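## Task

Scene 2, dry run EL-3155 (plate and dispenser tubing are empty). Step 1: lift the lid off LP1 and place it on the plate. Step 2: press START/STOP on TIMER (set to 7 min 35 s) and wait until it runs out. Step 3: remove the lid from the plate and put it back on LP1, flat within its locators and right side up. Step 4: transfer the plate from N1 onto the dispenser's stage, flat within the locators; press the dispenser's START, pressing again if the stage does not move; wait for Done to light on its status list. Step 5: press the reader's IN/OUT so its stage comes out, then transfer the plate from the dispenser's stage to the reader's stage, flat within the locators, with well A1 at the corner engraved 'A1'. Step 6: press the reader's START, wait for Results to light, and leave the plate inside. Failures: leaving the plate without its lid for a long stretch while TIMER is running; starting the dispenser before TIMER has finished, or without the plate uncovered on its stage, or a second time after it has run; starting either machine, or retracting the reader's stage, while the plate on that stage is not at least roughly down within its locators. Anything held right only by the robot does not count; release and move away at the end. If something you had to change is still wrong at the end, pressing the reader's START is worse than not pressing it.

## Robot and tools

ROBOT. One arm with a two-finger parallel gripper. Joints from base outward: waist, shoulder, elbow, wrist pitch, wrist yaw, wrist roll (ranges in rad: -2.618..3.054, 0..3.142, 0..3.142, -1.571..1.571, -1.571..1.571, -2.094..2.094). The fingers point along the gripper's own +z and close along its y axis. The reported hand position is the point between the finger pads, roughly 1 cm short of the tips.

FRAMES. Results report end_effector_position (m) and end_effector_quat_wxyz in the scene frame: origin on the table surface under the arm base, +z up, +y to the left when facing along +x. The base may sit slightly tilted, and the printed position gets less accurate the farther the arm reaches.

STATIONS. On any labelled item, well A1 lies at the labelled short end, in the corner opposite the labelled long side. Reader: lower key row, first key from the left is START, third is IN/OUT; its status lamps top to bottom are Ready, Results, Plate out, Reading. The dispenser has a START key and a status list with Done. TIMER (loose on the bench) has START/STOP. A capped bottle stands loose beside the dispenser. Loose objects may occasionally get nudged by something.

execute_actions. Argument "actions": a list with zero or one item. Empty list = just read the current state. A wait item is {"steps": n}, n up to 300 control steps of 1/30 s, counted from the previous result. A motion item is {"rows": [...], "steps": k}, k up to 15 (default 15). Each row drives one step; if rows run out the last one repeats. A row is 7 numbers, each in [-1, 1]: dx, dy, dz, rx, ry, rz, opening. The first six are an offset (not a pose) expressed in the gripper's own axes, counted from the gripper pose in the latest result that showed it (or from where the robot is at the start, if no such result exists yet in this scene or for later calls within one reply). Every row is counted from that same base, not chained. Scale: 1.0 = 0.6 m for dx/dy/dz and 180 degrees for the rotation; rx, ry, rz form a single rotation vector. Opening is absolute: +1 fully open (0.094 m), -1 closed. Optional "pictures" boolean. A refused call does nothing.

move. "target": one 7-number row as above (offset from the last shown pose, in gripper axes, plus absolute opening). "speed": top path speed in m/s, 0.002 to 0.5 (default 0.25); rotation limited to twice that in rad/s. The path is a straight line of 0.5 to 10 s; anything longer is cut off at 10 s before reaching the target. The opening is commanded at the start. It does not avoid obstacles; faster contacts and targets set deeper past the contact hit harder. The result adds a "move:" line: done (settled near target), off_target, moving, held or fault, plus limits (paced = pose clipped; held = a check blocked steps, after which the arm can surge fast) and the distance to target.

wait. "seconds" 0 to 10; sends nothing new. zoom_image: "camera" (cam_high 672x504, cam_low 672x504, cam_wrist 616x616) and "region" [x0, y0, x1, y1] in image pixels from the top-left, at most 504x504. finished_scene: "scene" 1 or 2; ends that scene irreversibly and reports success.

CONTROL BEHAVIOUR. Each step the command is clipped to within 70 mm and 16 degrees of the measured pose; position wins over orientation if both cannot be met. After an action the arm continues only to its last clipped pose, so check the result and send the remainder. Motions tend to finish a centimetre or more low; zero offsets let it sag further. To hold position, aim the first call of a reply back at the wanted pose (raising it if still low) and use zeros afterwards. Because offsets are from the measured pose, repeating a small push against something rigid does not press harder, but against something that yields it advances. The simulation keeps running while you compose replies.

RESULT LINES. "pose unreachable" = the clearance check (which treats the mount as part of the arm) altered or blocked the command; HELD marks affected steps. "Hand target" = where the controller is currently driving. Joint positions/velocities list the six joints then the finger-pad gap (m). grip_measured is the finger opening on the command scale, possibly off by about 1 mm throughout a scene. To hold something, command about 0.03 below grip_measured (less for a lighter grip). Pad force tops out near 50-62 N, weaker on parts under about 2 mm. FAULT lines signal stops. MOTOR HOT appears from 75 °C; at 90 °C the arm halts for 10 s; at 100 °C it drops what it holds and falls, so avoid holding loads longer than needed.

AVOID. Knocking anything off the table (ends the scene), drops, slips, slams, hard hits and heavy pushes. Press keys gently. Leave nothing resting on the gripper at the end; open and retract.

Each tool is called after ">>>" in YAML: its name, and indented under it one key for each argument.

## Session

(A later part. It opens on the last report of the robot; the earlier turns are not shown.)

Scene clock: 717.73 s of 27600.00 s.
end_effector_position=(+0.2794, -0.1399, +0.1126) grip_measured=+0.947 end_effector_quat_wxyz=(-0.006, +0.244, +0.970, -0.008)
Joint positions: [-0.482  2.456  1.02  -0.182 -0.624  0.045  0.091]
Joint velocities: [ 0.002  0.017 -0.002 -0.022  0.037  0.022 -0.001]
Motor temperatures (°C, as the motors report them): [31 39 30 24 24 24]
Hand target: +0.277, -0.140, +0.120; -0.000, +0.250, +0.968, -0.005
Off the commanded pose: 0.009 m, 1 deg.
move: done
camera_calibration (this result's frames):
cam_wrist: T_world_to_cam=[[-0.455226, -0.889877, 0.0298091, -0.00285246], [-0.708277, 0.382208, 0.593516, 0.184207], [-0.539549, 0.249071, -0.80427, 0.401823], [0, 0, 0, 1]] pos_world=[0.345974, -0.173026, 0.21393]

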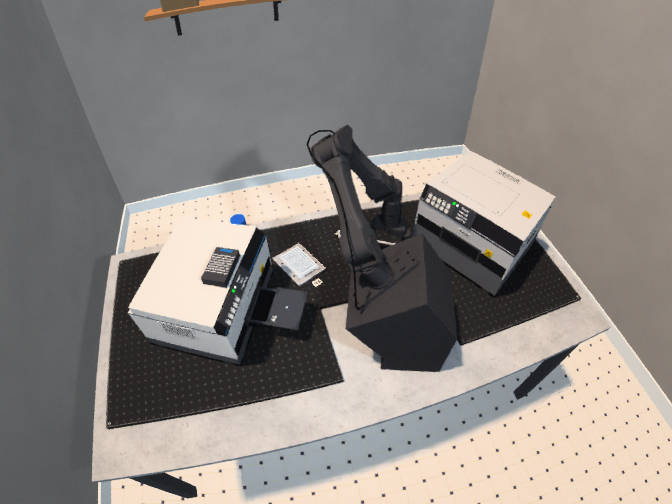

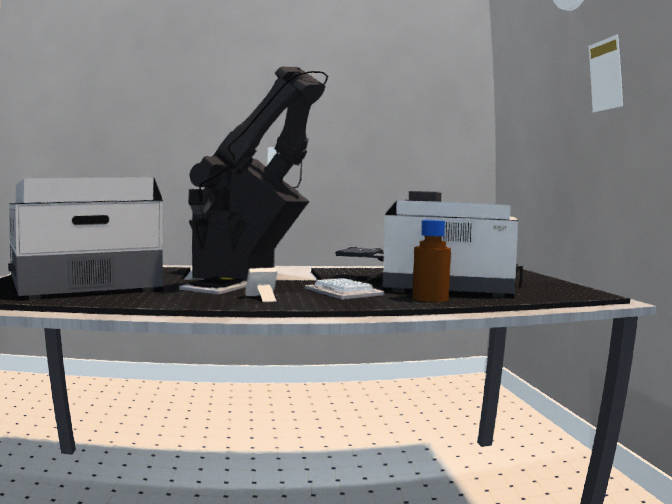

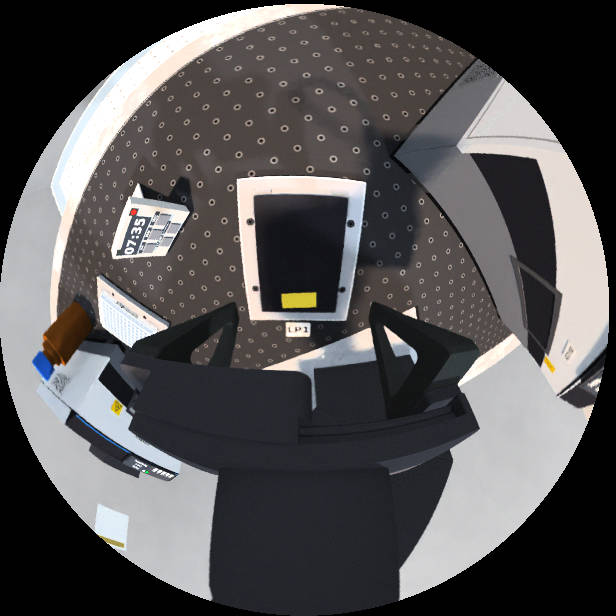

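>>> move:
  target: [0.14,0.492,0,-0.004,-0.005,-0.299,1]
  speed: 0.2

Scene clock: 722.70 s of 27600.00 s.
end_effector_position=(+0.3283, +0.1489, +0.0949) grip_measured=+1.000 end_effector_quat_wxyz=(-0.025, -0.215, +0.976, -0.004)
Joint positions: [ 0.292  1.956  1.036 -0.248 -0.468 -0.005  0.094]
Joint velocities: [ 0.012 -0.022 -0.007 -0.037 -0.037 -0.066  0.   ]
Motor temperatures (°C, as the motors report them): [31 40 30 24 24 24]
Hand target: +0.344, +0.154, +0.104; -0.005, -0.223, +0.975, -0.008
Off the commanded pose: 0.024 m, 3 deg.
move: off_target
camera_calibration (this result's frames):
cam_wrist: T_world_to_cam=[[0.438898, -0.8985, 0.00812752, -0.0133341], [-0.701439, -0.336957, 0.628048, 0.220541], [-0.561562, -0.28135, -0.778132, 0.425789], [0, 0, 0, 1]] pos_world=[0.399656, 0.182128, 0.192918]

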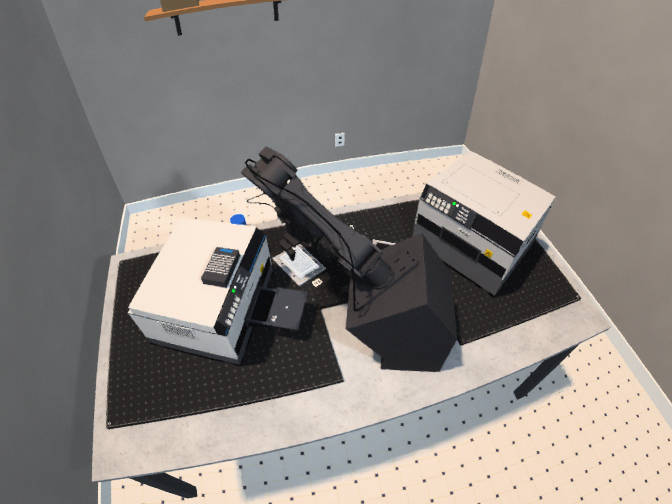

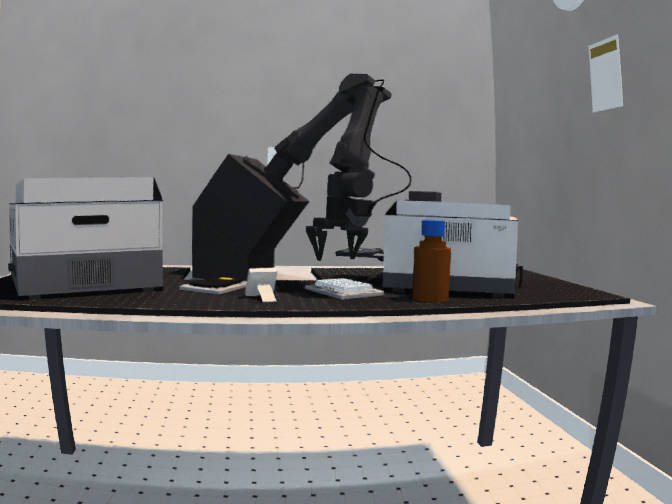

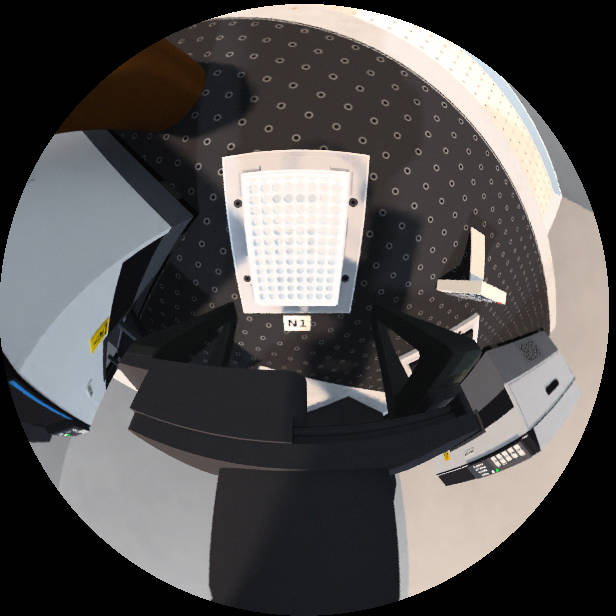

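>>> move:
  target: [-0.06,0.008,0.068,0.003,-0.027,-0.005,1]
  speed: 0.04

>>> move:
  target: [-0.025,-0.004,0.027,0.002,-0.011,-0.002,1]
  speed: 0.015

Scene clock: 726.83 s of 27600.00 s.
end_effector_position=(+0.3422, +0.1629, +0.0513) grip_measured=+1.000 end_effector_quat_wxyz=(-0.002, -0.222, +0.975, +0.001)
Joint positions: [ 0.36   2.095  1.102 -0.092 -0.437  0.074  0.094]
Joint velocities: [-0.007 -0.007  0.022 -0.037 -0.051 -0.037  0.   ]
Motor temperatures (°C, as the motors report them): [30 41 31 24 24 24]
Hand target: +0.357, +0.167, +0.053; +0.017, -0.223, +0.975, -0.000
Off the commanded pose: 0.016 m, 2 deg.
move: off_target
camera_calibration (this result's frames):
cam_wrist: T_world_to_cam=[[0.450225, -0.892875, 0.0084086, -0.011276], [-0.722645, -0.358824, 0.590787, 0.275081], [-0.524482, -0.272064, -0.806783, 0.39085], [0, 0, 0, 1]] pos_world=[0.408857, 0.194974, 0.152912]

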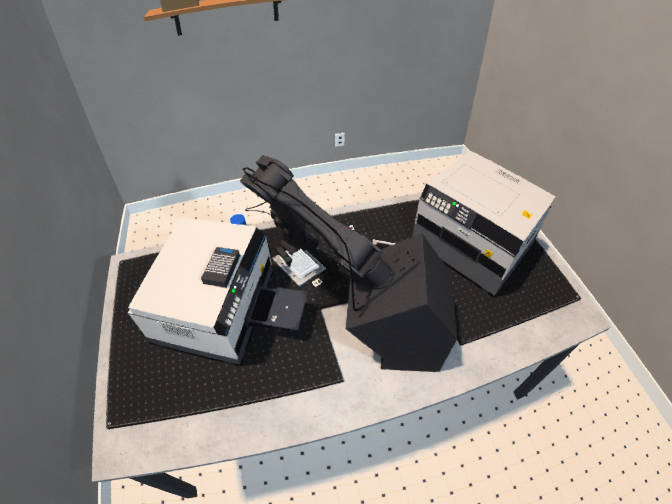

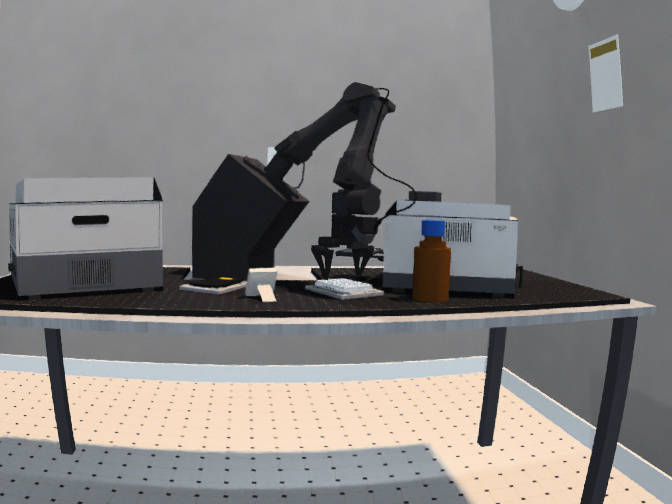

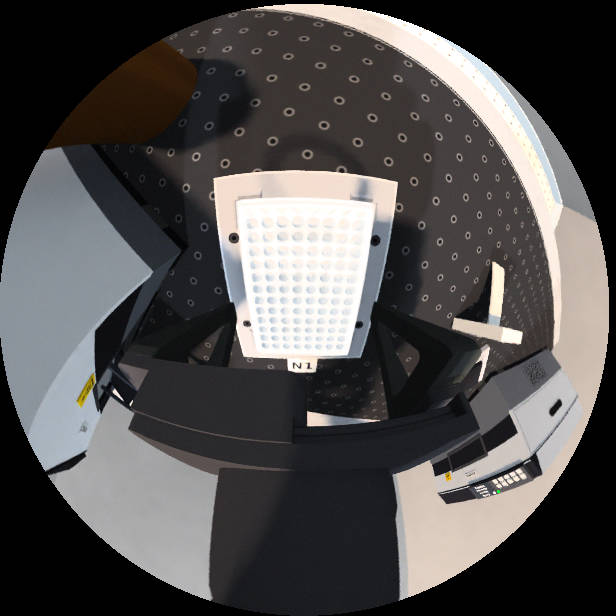

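Scene clock: 728.53 s of 27600.00 s.
end_effector_position=(+0.3422, +0.1628, +0.0342) grip_measured=+1.000 end_effector_quat_wxyz=(-0.003, -0.223, +0.975, +0.003)
Joint positions: [ 0.377  2.153  1.127 -0.053 -0.433  0.087  0.094]
Joint velocities: [-0.012 -0.002  0.007 -0.081  0.037  0.022  0.   ]
Motor temperatures (°C, as the motors report them): [30 41 31 24 24 24]
Hand target: +0.357, +0.167, +0.036; +0.015, -0.225, +0.974, +0.002
Off the commanded pose: 0.015 m, 2 deg.
move: off_target
camera_calibration (this result's frames):
cam_wrist: T_world_to_cam=[[0.452534, -0.891737, 0.00420386, -0.0119937], [-0.720019, -0.362602, 0.591687, 0.284857], [-0.526105, -0.270785, -0.806157, 0.377384], [0, 0, 0, 1]] pos_world=[0.409074, 0.194785, 0.135735]

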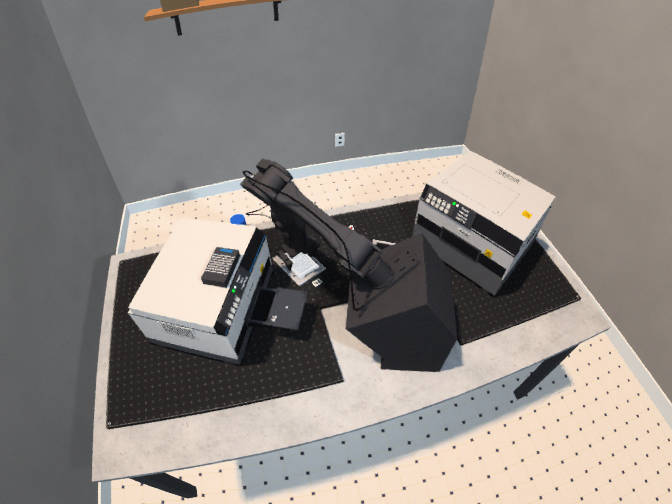

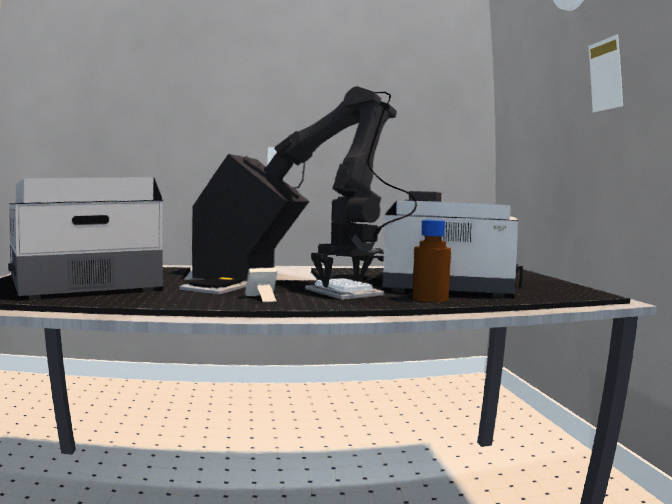

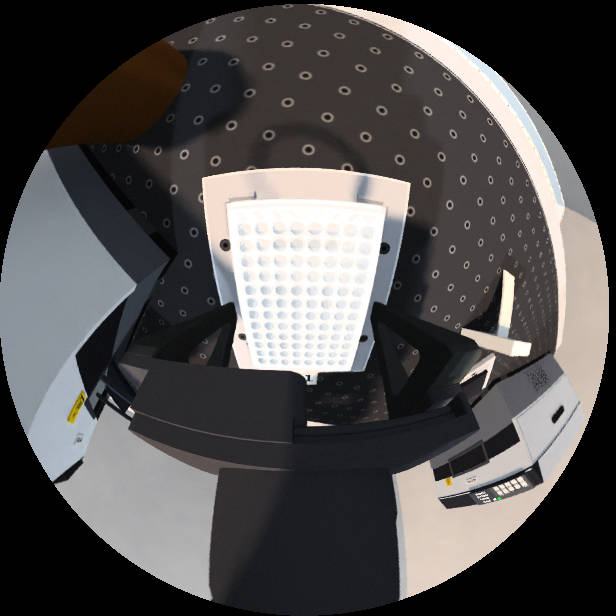

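>>> execute_actions:
  actions:
    - {"rows":[[0,-0.002,0,0,0,0,0.85],[0,-0.002,0,0,0,0,0.8],[0,-0.002,0,0,0,0,0.77],[0,-0.002,0,0,0,0,0.75],[0,-0.002,0,0,0,0,0.73],[0,-0.002,0,0,0,0,0.71]]}
  pictures: false

Scene clock: 731.20 s of 27600.00 s.
end_effector_position=(+0.3424, +0.1629, +0.0342) grip_measured=+0.726 end_effector_quat_wxyz=(-0.003, -0.223, +0.975, +0.003)
Joint positions: [ 0.377  2.153  1.127 -0.052 -0.433  0.088  0.081]
Joint velocities: [-0.007 -0.007 -0.017 -0.022  0.007 -0.022  0.   ]
Motor temperatures (°C, as the motors report them): [30 41 31 24 24 24]
Hand target: +0.343, +0.162, +0.034; -0.003, -0.223, +0.975, +0.003
Off the commanded pose: 0.001 m, 0 deg.
Steps of this call (steps 1 to 65: nothing new was sent; steps 66 to 80: all 15 steps of this action). Readings (end_effector_position):
66: (+0.3424, +0.1629, +0.0342)
67: (+0.3424, +0.1629, +0.0342)
69: (+0.3424, +0.1629, +0.0342)
73: (+0.3424, +0.1629, +0.0342)
80: the state above

>>> move:
  target: [0,-0.006,-0.23,0,0,0,0.7]
  speed: 0.06

>>> move:
  target: [0.28,0.293,-0.015,0,0,0.272,0.7]
  speed: 0.12

>>> zoom_image:
  camera: "cam_wrist"
  region: [180,140,440,390]

Scene clock: 738.83 s of 27600.00 s.
end_effector_position=(+0.3393, +0.1599, +0.1617) grip_measured=+0.717 end_effector_quat_wxyz=(-0.013, -0.222, +0.975, +0.002)
Joint positions: [ 0.21   1.773  1.071 -0.476 -0.507 -0.091  0.081]
Joint velocities: [-0.002 -0.012 -0.012  0.066 -0.037  0.007 -0.001]
Motor temperatures (°C, as the motors report them): [30 42 30 24 24 24]
Hand target: +0.344, +0.160, +0.171; -0.002, -0.222, +0.975, +0.005
Off the commanded pose: 0.012 m, 1 deg.
move: off_target
camera_calibration (this result's frames):
cam_wrist: T_world_to_cam=[[0.451737, -0.892149, 0.00193187, -0.0131874], [-0.70902, -0.357694, 0.607738, 0.199186], [-0.541502, -0.275908, -0.794135, 0.481949], [0, 0, 0, 1]] pos_world=[0.40816, 0.192456, 0.261705]

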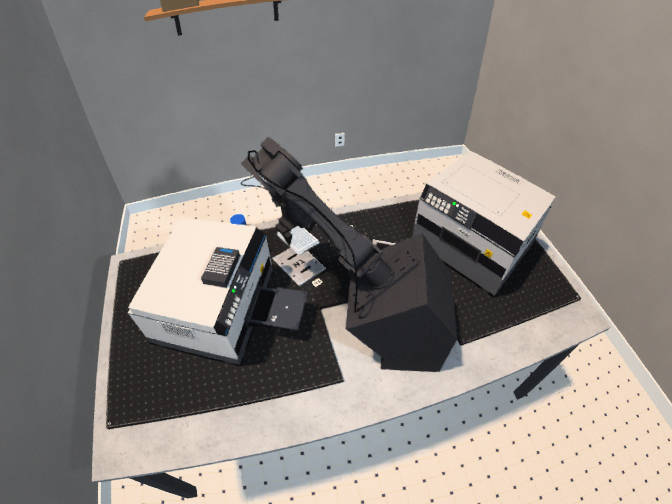

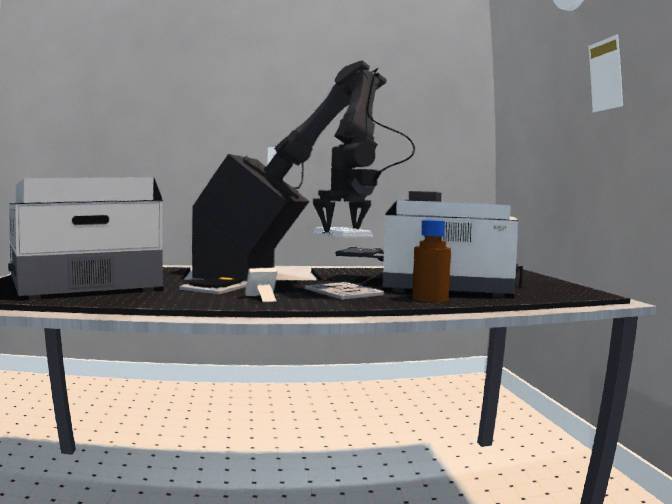

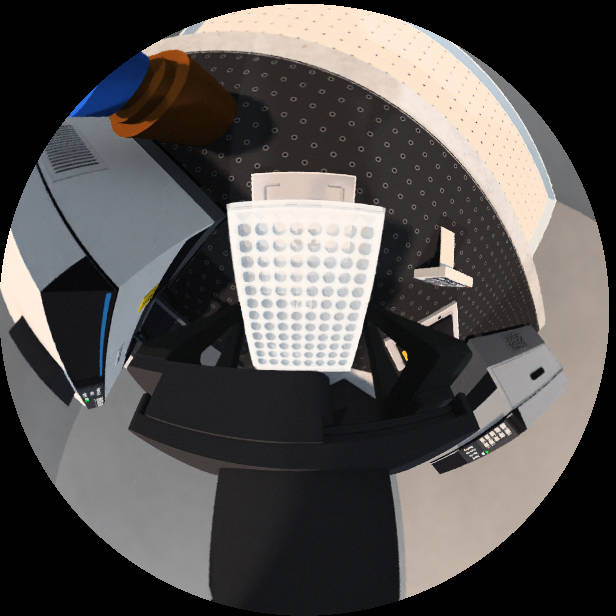

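Scene clock: 743.00 s of 27600.00 s.
end_effector_position=(+0.1126, +0.2441, +0.1713) grip_measured=+0.717 end_effector_quat_wxyz=(-0.019, +0.196, +0.980, -0.014)
Joint positions: [ 1.03   1.172  0.533 -0.329 -0.093  1.495  0.081]
Joint velocities: [-0.017 -0.022  0.012  0.007  0.007  0.007 -0.   ]
Motor temperatures (°C, as the motors report them): [29 41 30 24 24 24]
Hand target: +0.113, +0.242, +0.173; -0.009, +0.197, +0.980, -0.012
Off the commanded pose: 0.006 m, 1 deg.
move: done
camera_calibration (this result's frames):
cam_wrist: T_world_to_cam=[[-0.364215, -0.930183, 0.0458889, 0.258025], [-0.725202, 0.31418, 0.612678, -0.100303], [-0.58432, 0.189868, -0.789, 0.280252], [0, 0, 0, 1]] pos_world=[0.184994, 0.218313, 0.270732]

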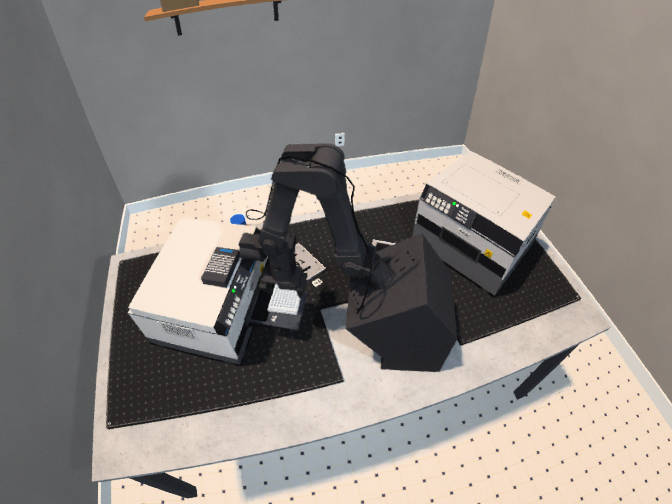

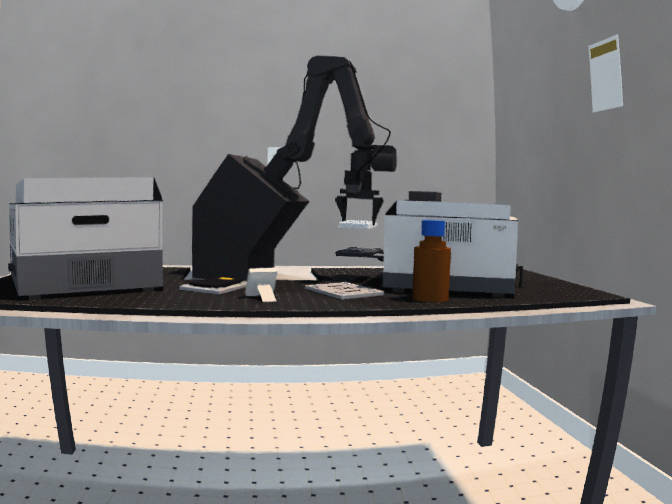

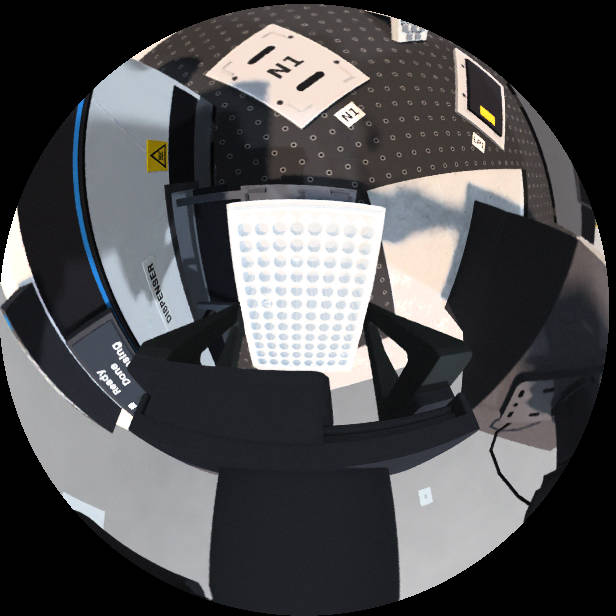

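Region (180, 140, 440, 390) of cam_wrist's 616x616 image, scaled by 1.938, with more detail than that image has; it fills the top 485 rows of this view, and the rest is white.

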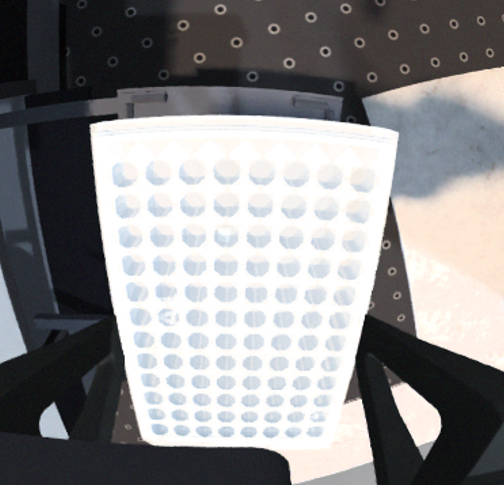

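>>> move:
  target: [-0.004,0.008,0.075,-0.013,-0.014,0.004,0.7]
  speed: 0.04

>>> zoom_image:
  camera: "cam_wrist"
  region: [180,140,440,390]

>>> zoom_image:
  camera: "cam_wrist"
  region: [430,20,550,160]

Scene clock: 747.90 s of 27600.00 s.
end_effector_position=(+0.1172, +0.2553, +0.1294) grip_measured=+0.717 end_effector_quat_wxyz=(+0.001, +0.200, +0.980, +0.012)
Joint positions: [ 1.066  1.374  0.505 -0.037 -0.047  1.537  0.081]
Joint velocities: [-0.002  0.002 -0.007  0.022  0.066 -0.007 -0.001]
Motor temperatures (°C, as the motors report them): [29 40 30 24 24 24]
Hand target: +0.115, +0.247, +0.127; +0.007, +0.201, +0.980, +0.001
Off the commanded pose: 0.010 m, 1 deg.
move: done
camera_calibration (this result's frames):
cam_wrist: T_world_to_cam=[[-0.373759, -0.927455, -0.011517, 0.279873], [-0.751391, 0.295479, 0.590003, -0.0640436], [-0.543798, 0.229173, -0.807319, 0.235387], [0, 0, 0, 1]] pos_world=[0.184486, 0.224549, 0.231042]

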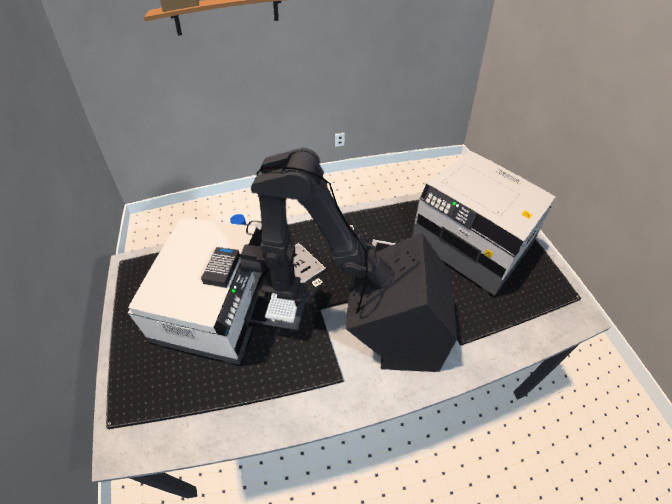

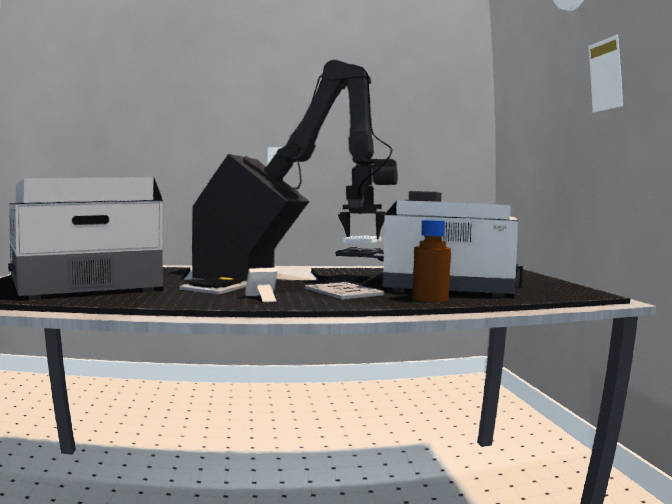

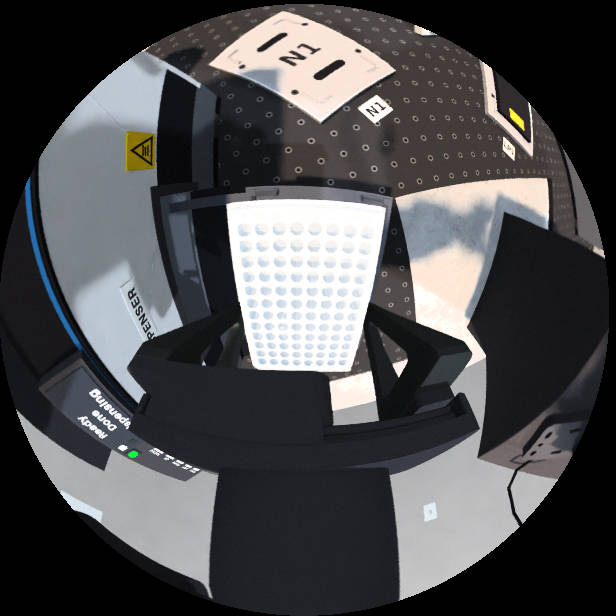

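Region (180, 140, 440, 390) of cam_wrist's 616x616 image, scaled by 1.938, with more detail than that image has; it fills the top 485 rows of this view, and the rest is white.

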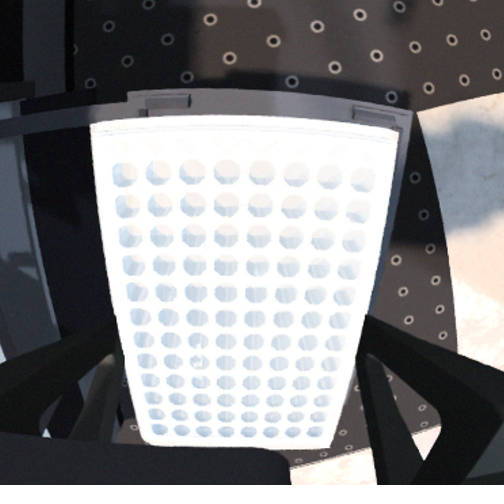

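Region (430, 20, 550, 160) of cam_wrist's 616x616 image, scaled by 3.600, with more detail than that image has; it fills the left 432 columns of this view, and the rest is white.

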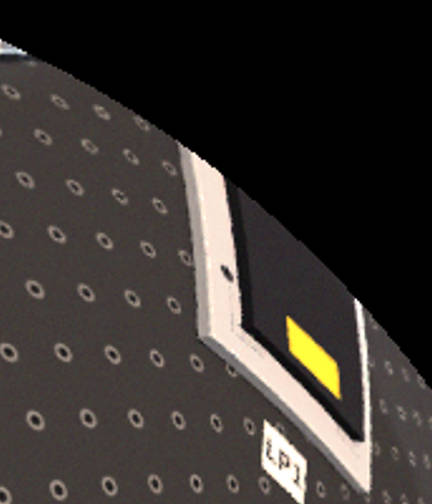

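>>> move:
  target: [-0.002,-0.03,0.024,0.014,-0.004,0.005,0.7]
  speed: 0.02

>>> zoom_image:
  camera: "cam_wrist"
  region: [180,140,440,390]

Scene clock: 752.00 s of 27600.00 s.
end_effector_position=(+0.1154, +0.2501, +0.1177) grip_measured=+0.717 end_effector_quat_wxyz=(-0.002, +0.206, +0.979, +0.002)
Joint positions: [ 1.066  1.437  0.505  0.006 -0.046  1.548  0.081]
Joint velocities: [-0.002  0.002  0.007  0.007  0.037 -0.007 -0.   ]
Motor temperatures (°C, as the motors report them): [28 39 30 24 24 24]
Hand target: +0.111, +0.239, +0.115; +0.002, +0.208, +0.978, -0.011
Off the commanded pose: 0.013 m, 2 deg.
move: off_target
camera_calibration (this result's frames):
cam_wrist: T_world_to_cam=[[-0.384784, -0.922969, 0.00833552, 0.272072], [-0.742905, 0.31505, 0.590623, -0.0628892], [-0.547753, 0.22107, -0.806905, 0.228546], [0, 0, 0, 1]] pos_world=[0.183155, 0.220403, 0.219291]

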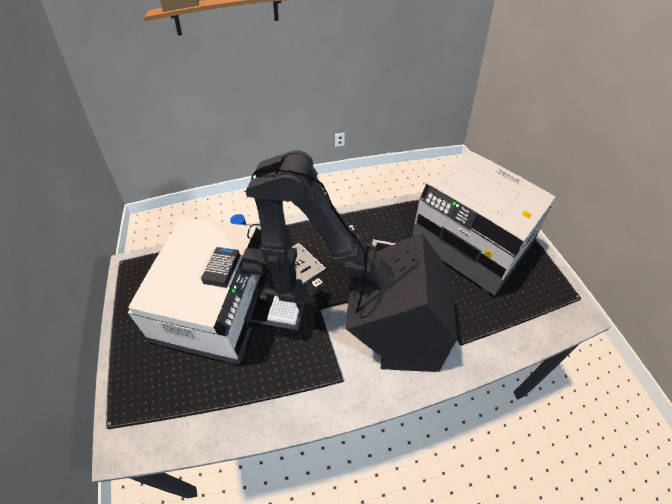

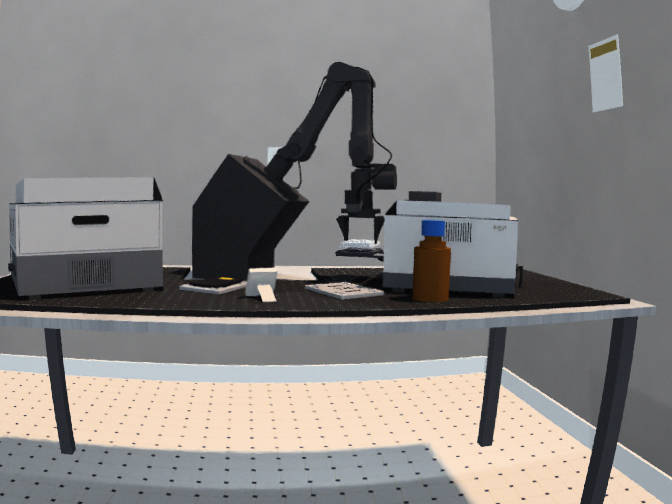

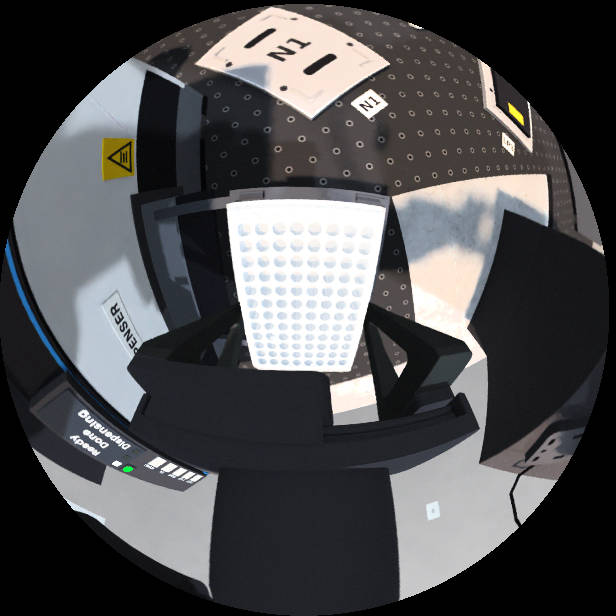

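Region (180, 140, 440, 390) of cam_wrist's 616x616 image, scaled by 1.938, with more detail than that image has; it fills the top 485 rows of this view, and the rest is white.

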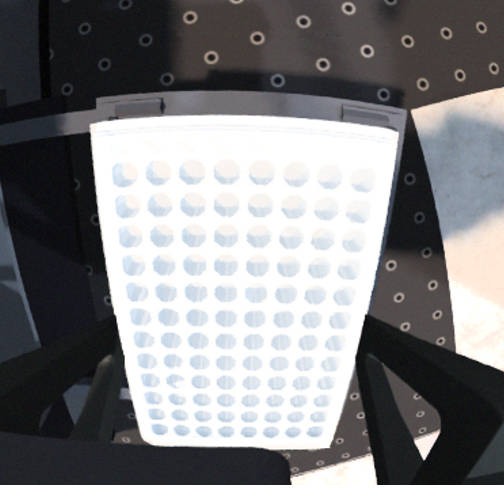

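>>> move:
  target: [0,-0.003,0.011,0.002,0,0,0.7]
  speed: 0.01

>>> zoom_image:
  camera: "cam_wrist"
  region: [180,140,440,390]

Scene clock: 755.77 s of 27600.00 s.
end_effector_position=(+0.1146, +0.2480, +0.1125) grip_measured=+0.717 end_effector_quat_wxyz=(-0.002, +0.207, +0.978, -0.001)
Joint positions: [ 1.066  1.464  0.505  0.026 -0.046  1.548  0.081]
Joint velocities: [-0.007 -0.017 -0.012 -0.007  0.007 -0.11   0.001]
Motor temperatures (°C, as the motors report them): [28 39 30 24 24 24]
Hand target: +0.115, +0.249, +0.111; -0.002, +0.206, +0.979, -0.001
Off the commanded pose: 0.001 m, 0 deg.
move: done
camera_calibration (this result's frames):
cam_wrist: T_world_to_cam=[[-0.385733, -0.922479, 0.0155731, 0.269008], [-0.74075, 0.319717, 0.590821, -0.0611275], [-0.549999, 0.216363, -0.806652, 0.225792], [0, 0, 0, 1]] pos_world=[0.18267, 0.218845, 0.214061]

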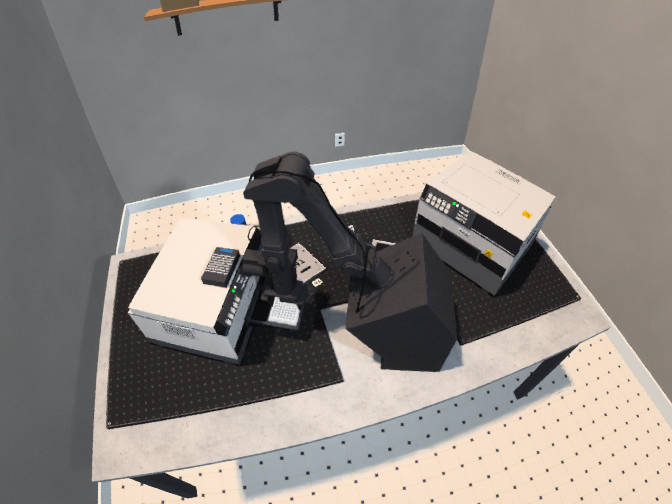

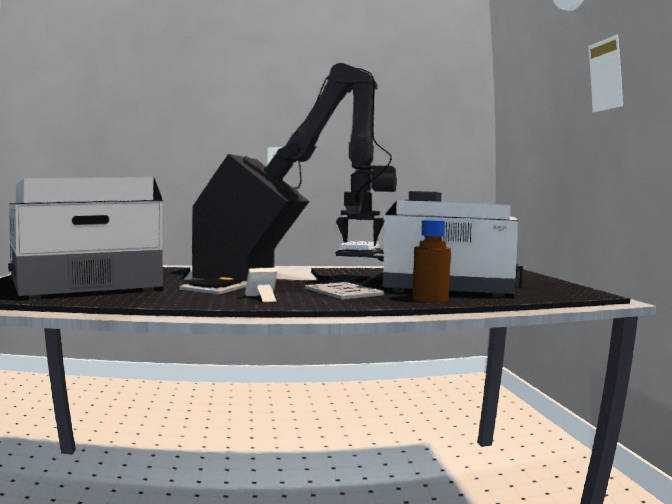

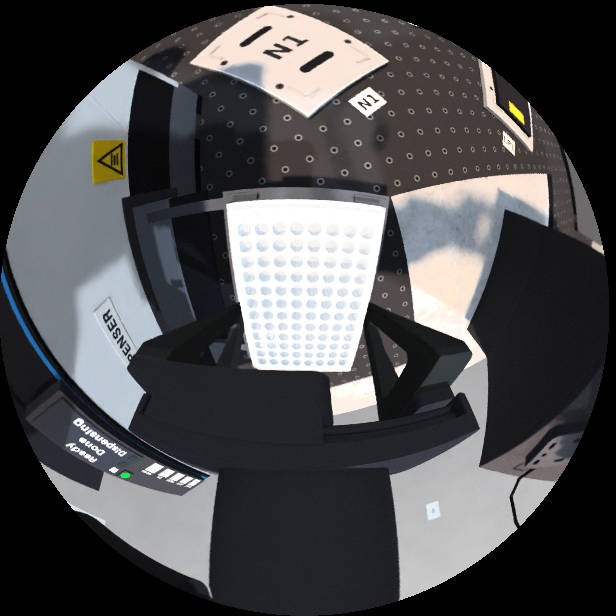

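Region (180, 140, 440, 390) of cam_wrist's 616x616 image, scaled by 1.938, with more detail than that image has; it fills the top 485 rows of this view, and the rest is white.

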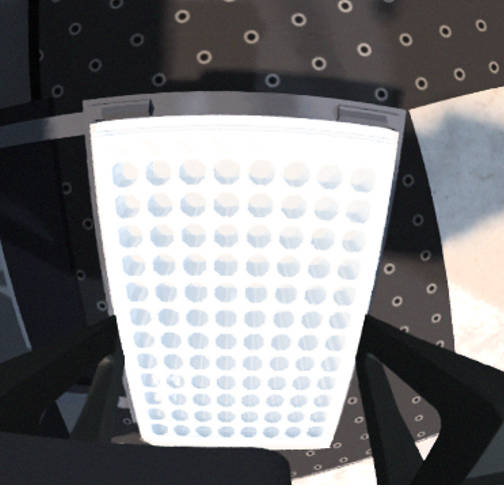

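>>> move:
  target: [0,0.001,0.015,-0.001,0,0,0.7]
  speed: 0.008

>>> zoom_image:
  camera: "cam_wrist"
  region: [180,140,440,390]

>>> zoom_image:
  camera: "cam_high"
  region: [240,280,320,340]

Scene clock: 760.13 s of 27600.00 s.
end_effector_position=(+0.1145, +0.2485, +0.1063) grip_measured=+0.717 end_effector_quat_wxyz=(-0.003, +0.206, +0.978, +0.001)
Joint positions: [ 1.066  1.497  0.505  0.064 -0.049  1.548  0.081]
Joint velocities: [ 0.007 -0.012 -0.022 -0.007 -0.007 -0.022 -0.001]
Motor temperatures (°C, as the motors report them): [28 38 30 24 24 24]
Hand target: +0.115, +0.249, +0.104; -0.002, +0.206, +0.978, +0.000
Off the commanded pose: 0.003 m, 0 deg.
move: done
camera_calibration (this result's frames):
cam_wrist: T_world_to_cam=[[-0.385548, -0.922624, 0.0108747, 0.270024], [-0.740323, 0.316359, 0.59316, -0.0571932], [-0.550703, 0.220641, -0.805012, 0.219541], [0, 0, 0, 1]] pos_world=[0.182668, 0.218784, 0.207721]

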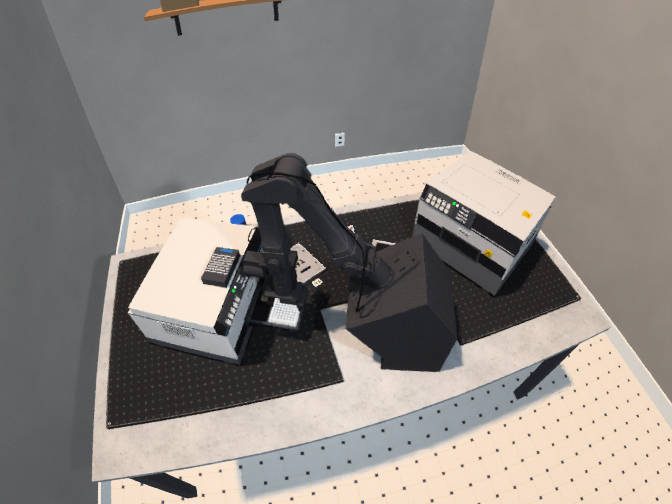

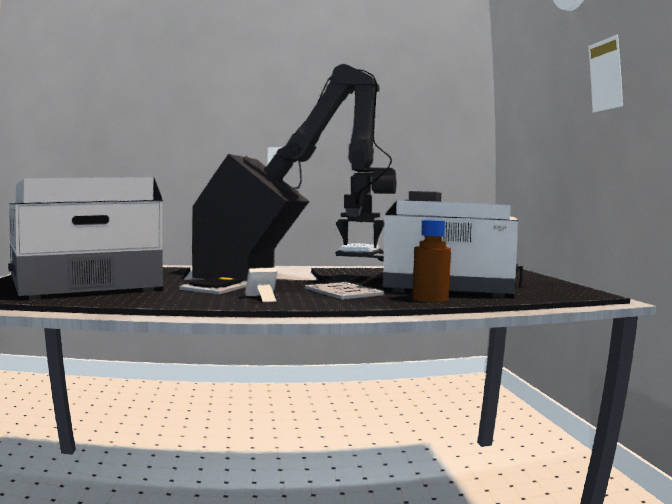

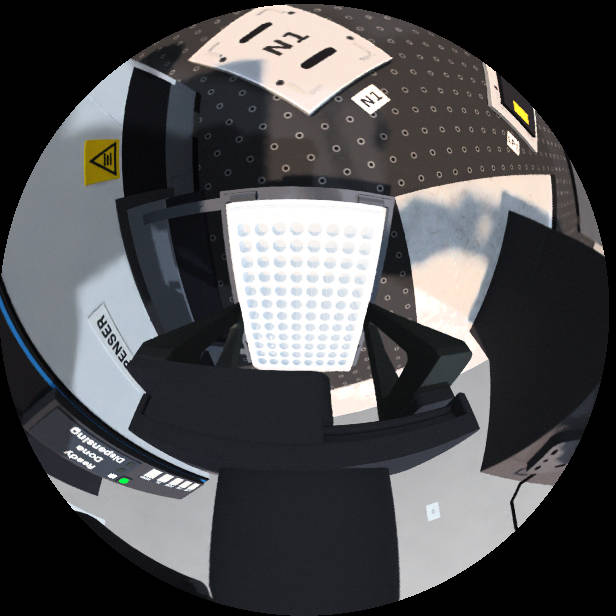

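Region (180, 140, 440, 390) of cam_wrist's 616x616 image, scaled by 1.938, with more detail than that image has; it fills the top 485 rows of this view, and the rest is white.

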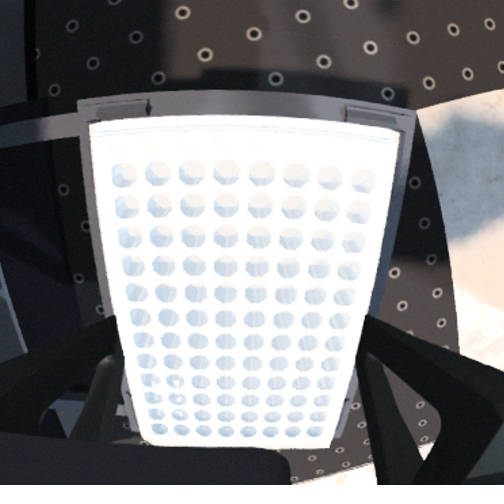

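Region (240, 280, 320, 340) of cam_high's 672x504 image, scaled by 6.300, with more detail than that image has; it fills the top 378 rows of this view, and the rest is white.

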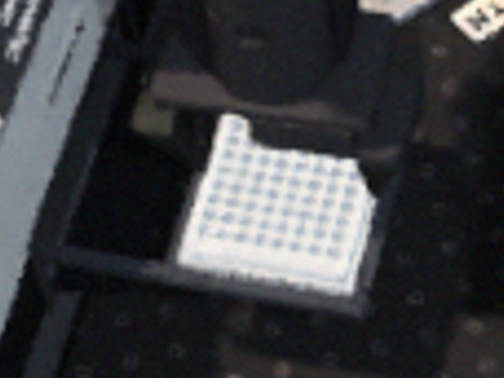

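>>> execute_actions:
  actions:
    - {"rows":[[-0.006,-0.005,0.001,0.004,-0.0065,0,0.7]]}

>>> zoom_image:
  camera: "cam_wrist"
  region: [180,140,440,390]

Scene clock: 763.17 s of 27600.00 s.
end_effector_position=(+0.1145, +0.2485, +0.1063) grip_measured=+0.717 end_effector_quat_wxyz=(-0.003, +0.206, +0.978, +0.001)
Joint positions: [ 1.066  1.497  0.505  0.064 -0.049  1.548  0.081]
Joint velocities: [ 0.002  0.017  0.007 -0.022  0.051  0.007 -0.   ]
Motor temperatures (°C, as the motors report them): [28 38 30 24 24 24]
Hand target: +0.117, +0.244, +0.106; +0.005, +0.206, +0.978, -0.007
Off the commanded pose: 0.005 m, 1 deg.
Steps of this call (steps 1 to 76: nothing new was sent; steps 77 to 91: all 15 steps of this action). Readings (end_effector_position):
77: (+0.1145, +0.2485, +0.1063)
78: (+0.1145, +0.2485, +0.1063)
80: (+0.1145, +0.2485, +0.1063)
84: (+0.1145, +0.2485, +0.1063)
91: the state above
camera_calibration (this result's frames):
cam_wrist: T_world_to_cam=[[-0.385548, -0.922624, 0.0108747, 0.270024], [-0.740323, 0.316359, 0.59316, -0.0571932], [-0.550703, 0.220641, -0.805012, 0.219541], [0, 0, 0, 1]] pos_world=[0.182668, 0.218784, 0.207721]

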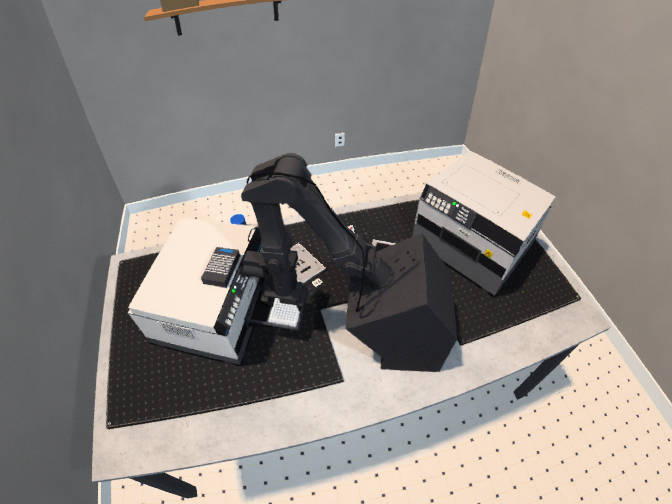

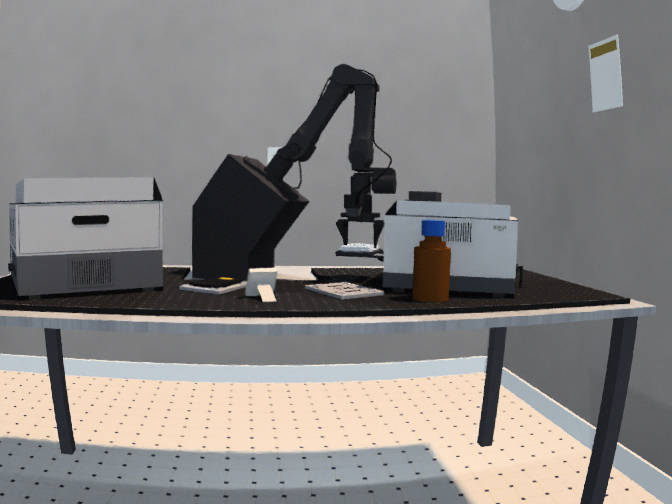

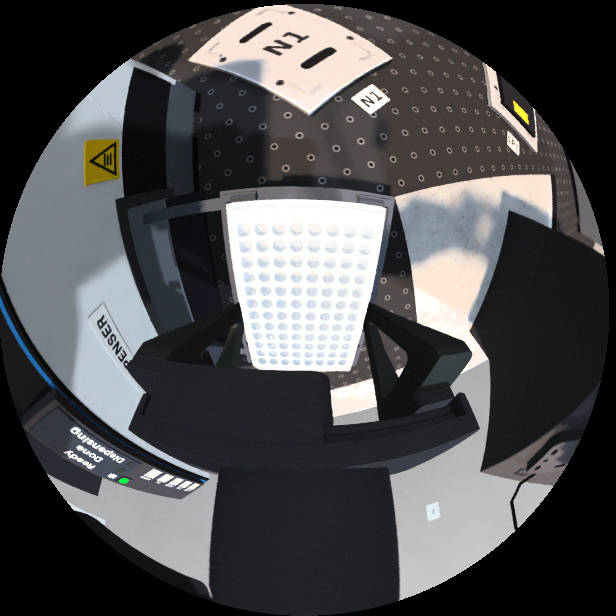

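Region (180, 140, 440, 390) of cam_wrist's 616x616 image, scaled by 1.938, with more detail than that image has; it fills the top 485 rows of this view, and the rest is white.

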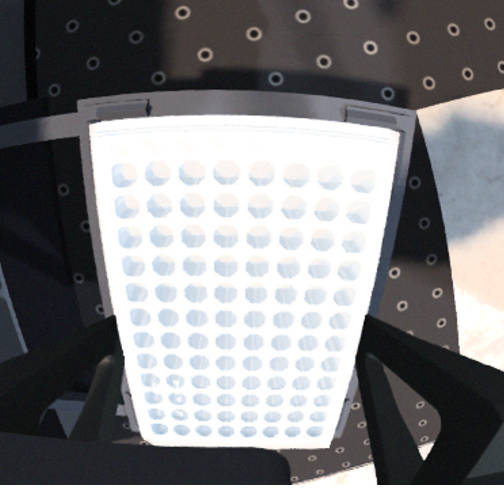

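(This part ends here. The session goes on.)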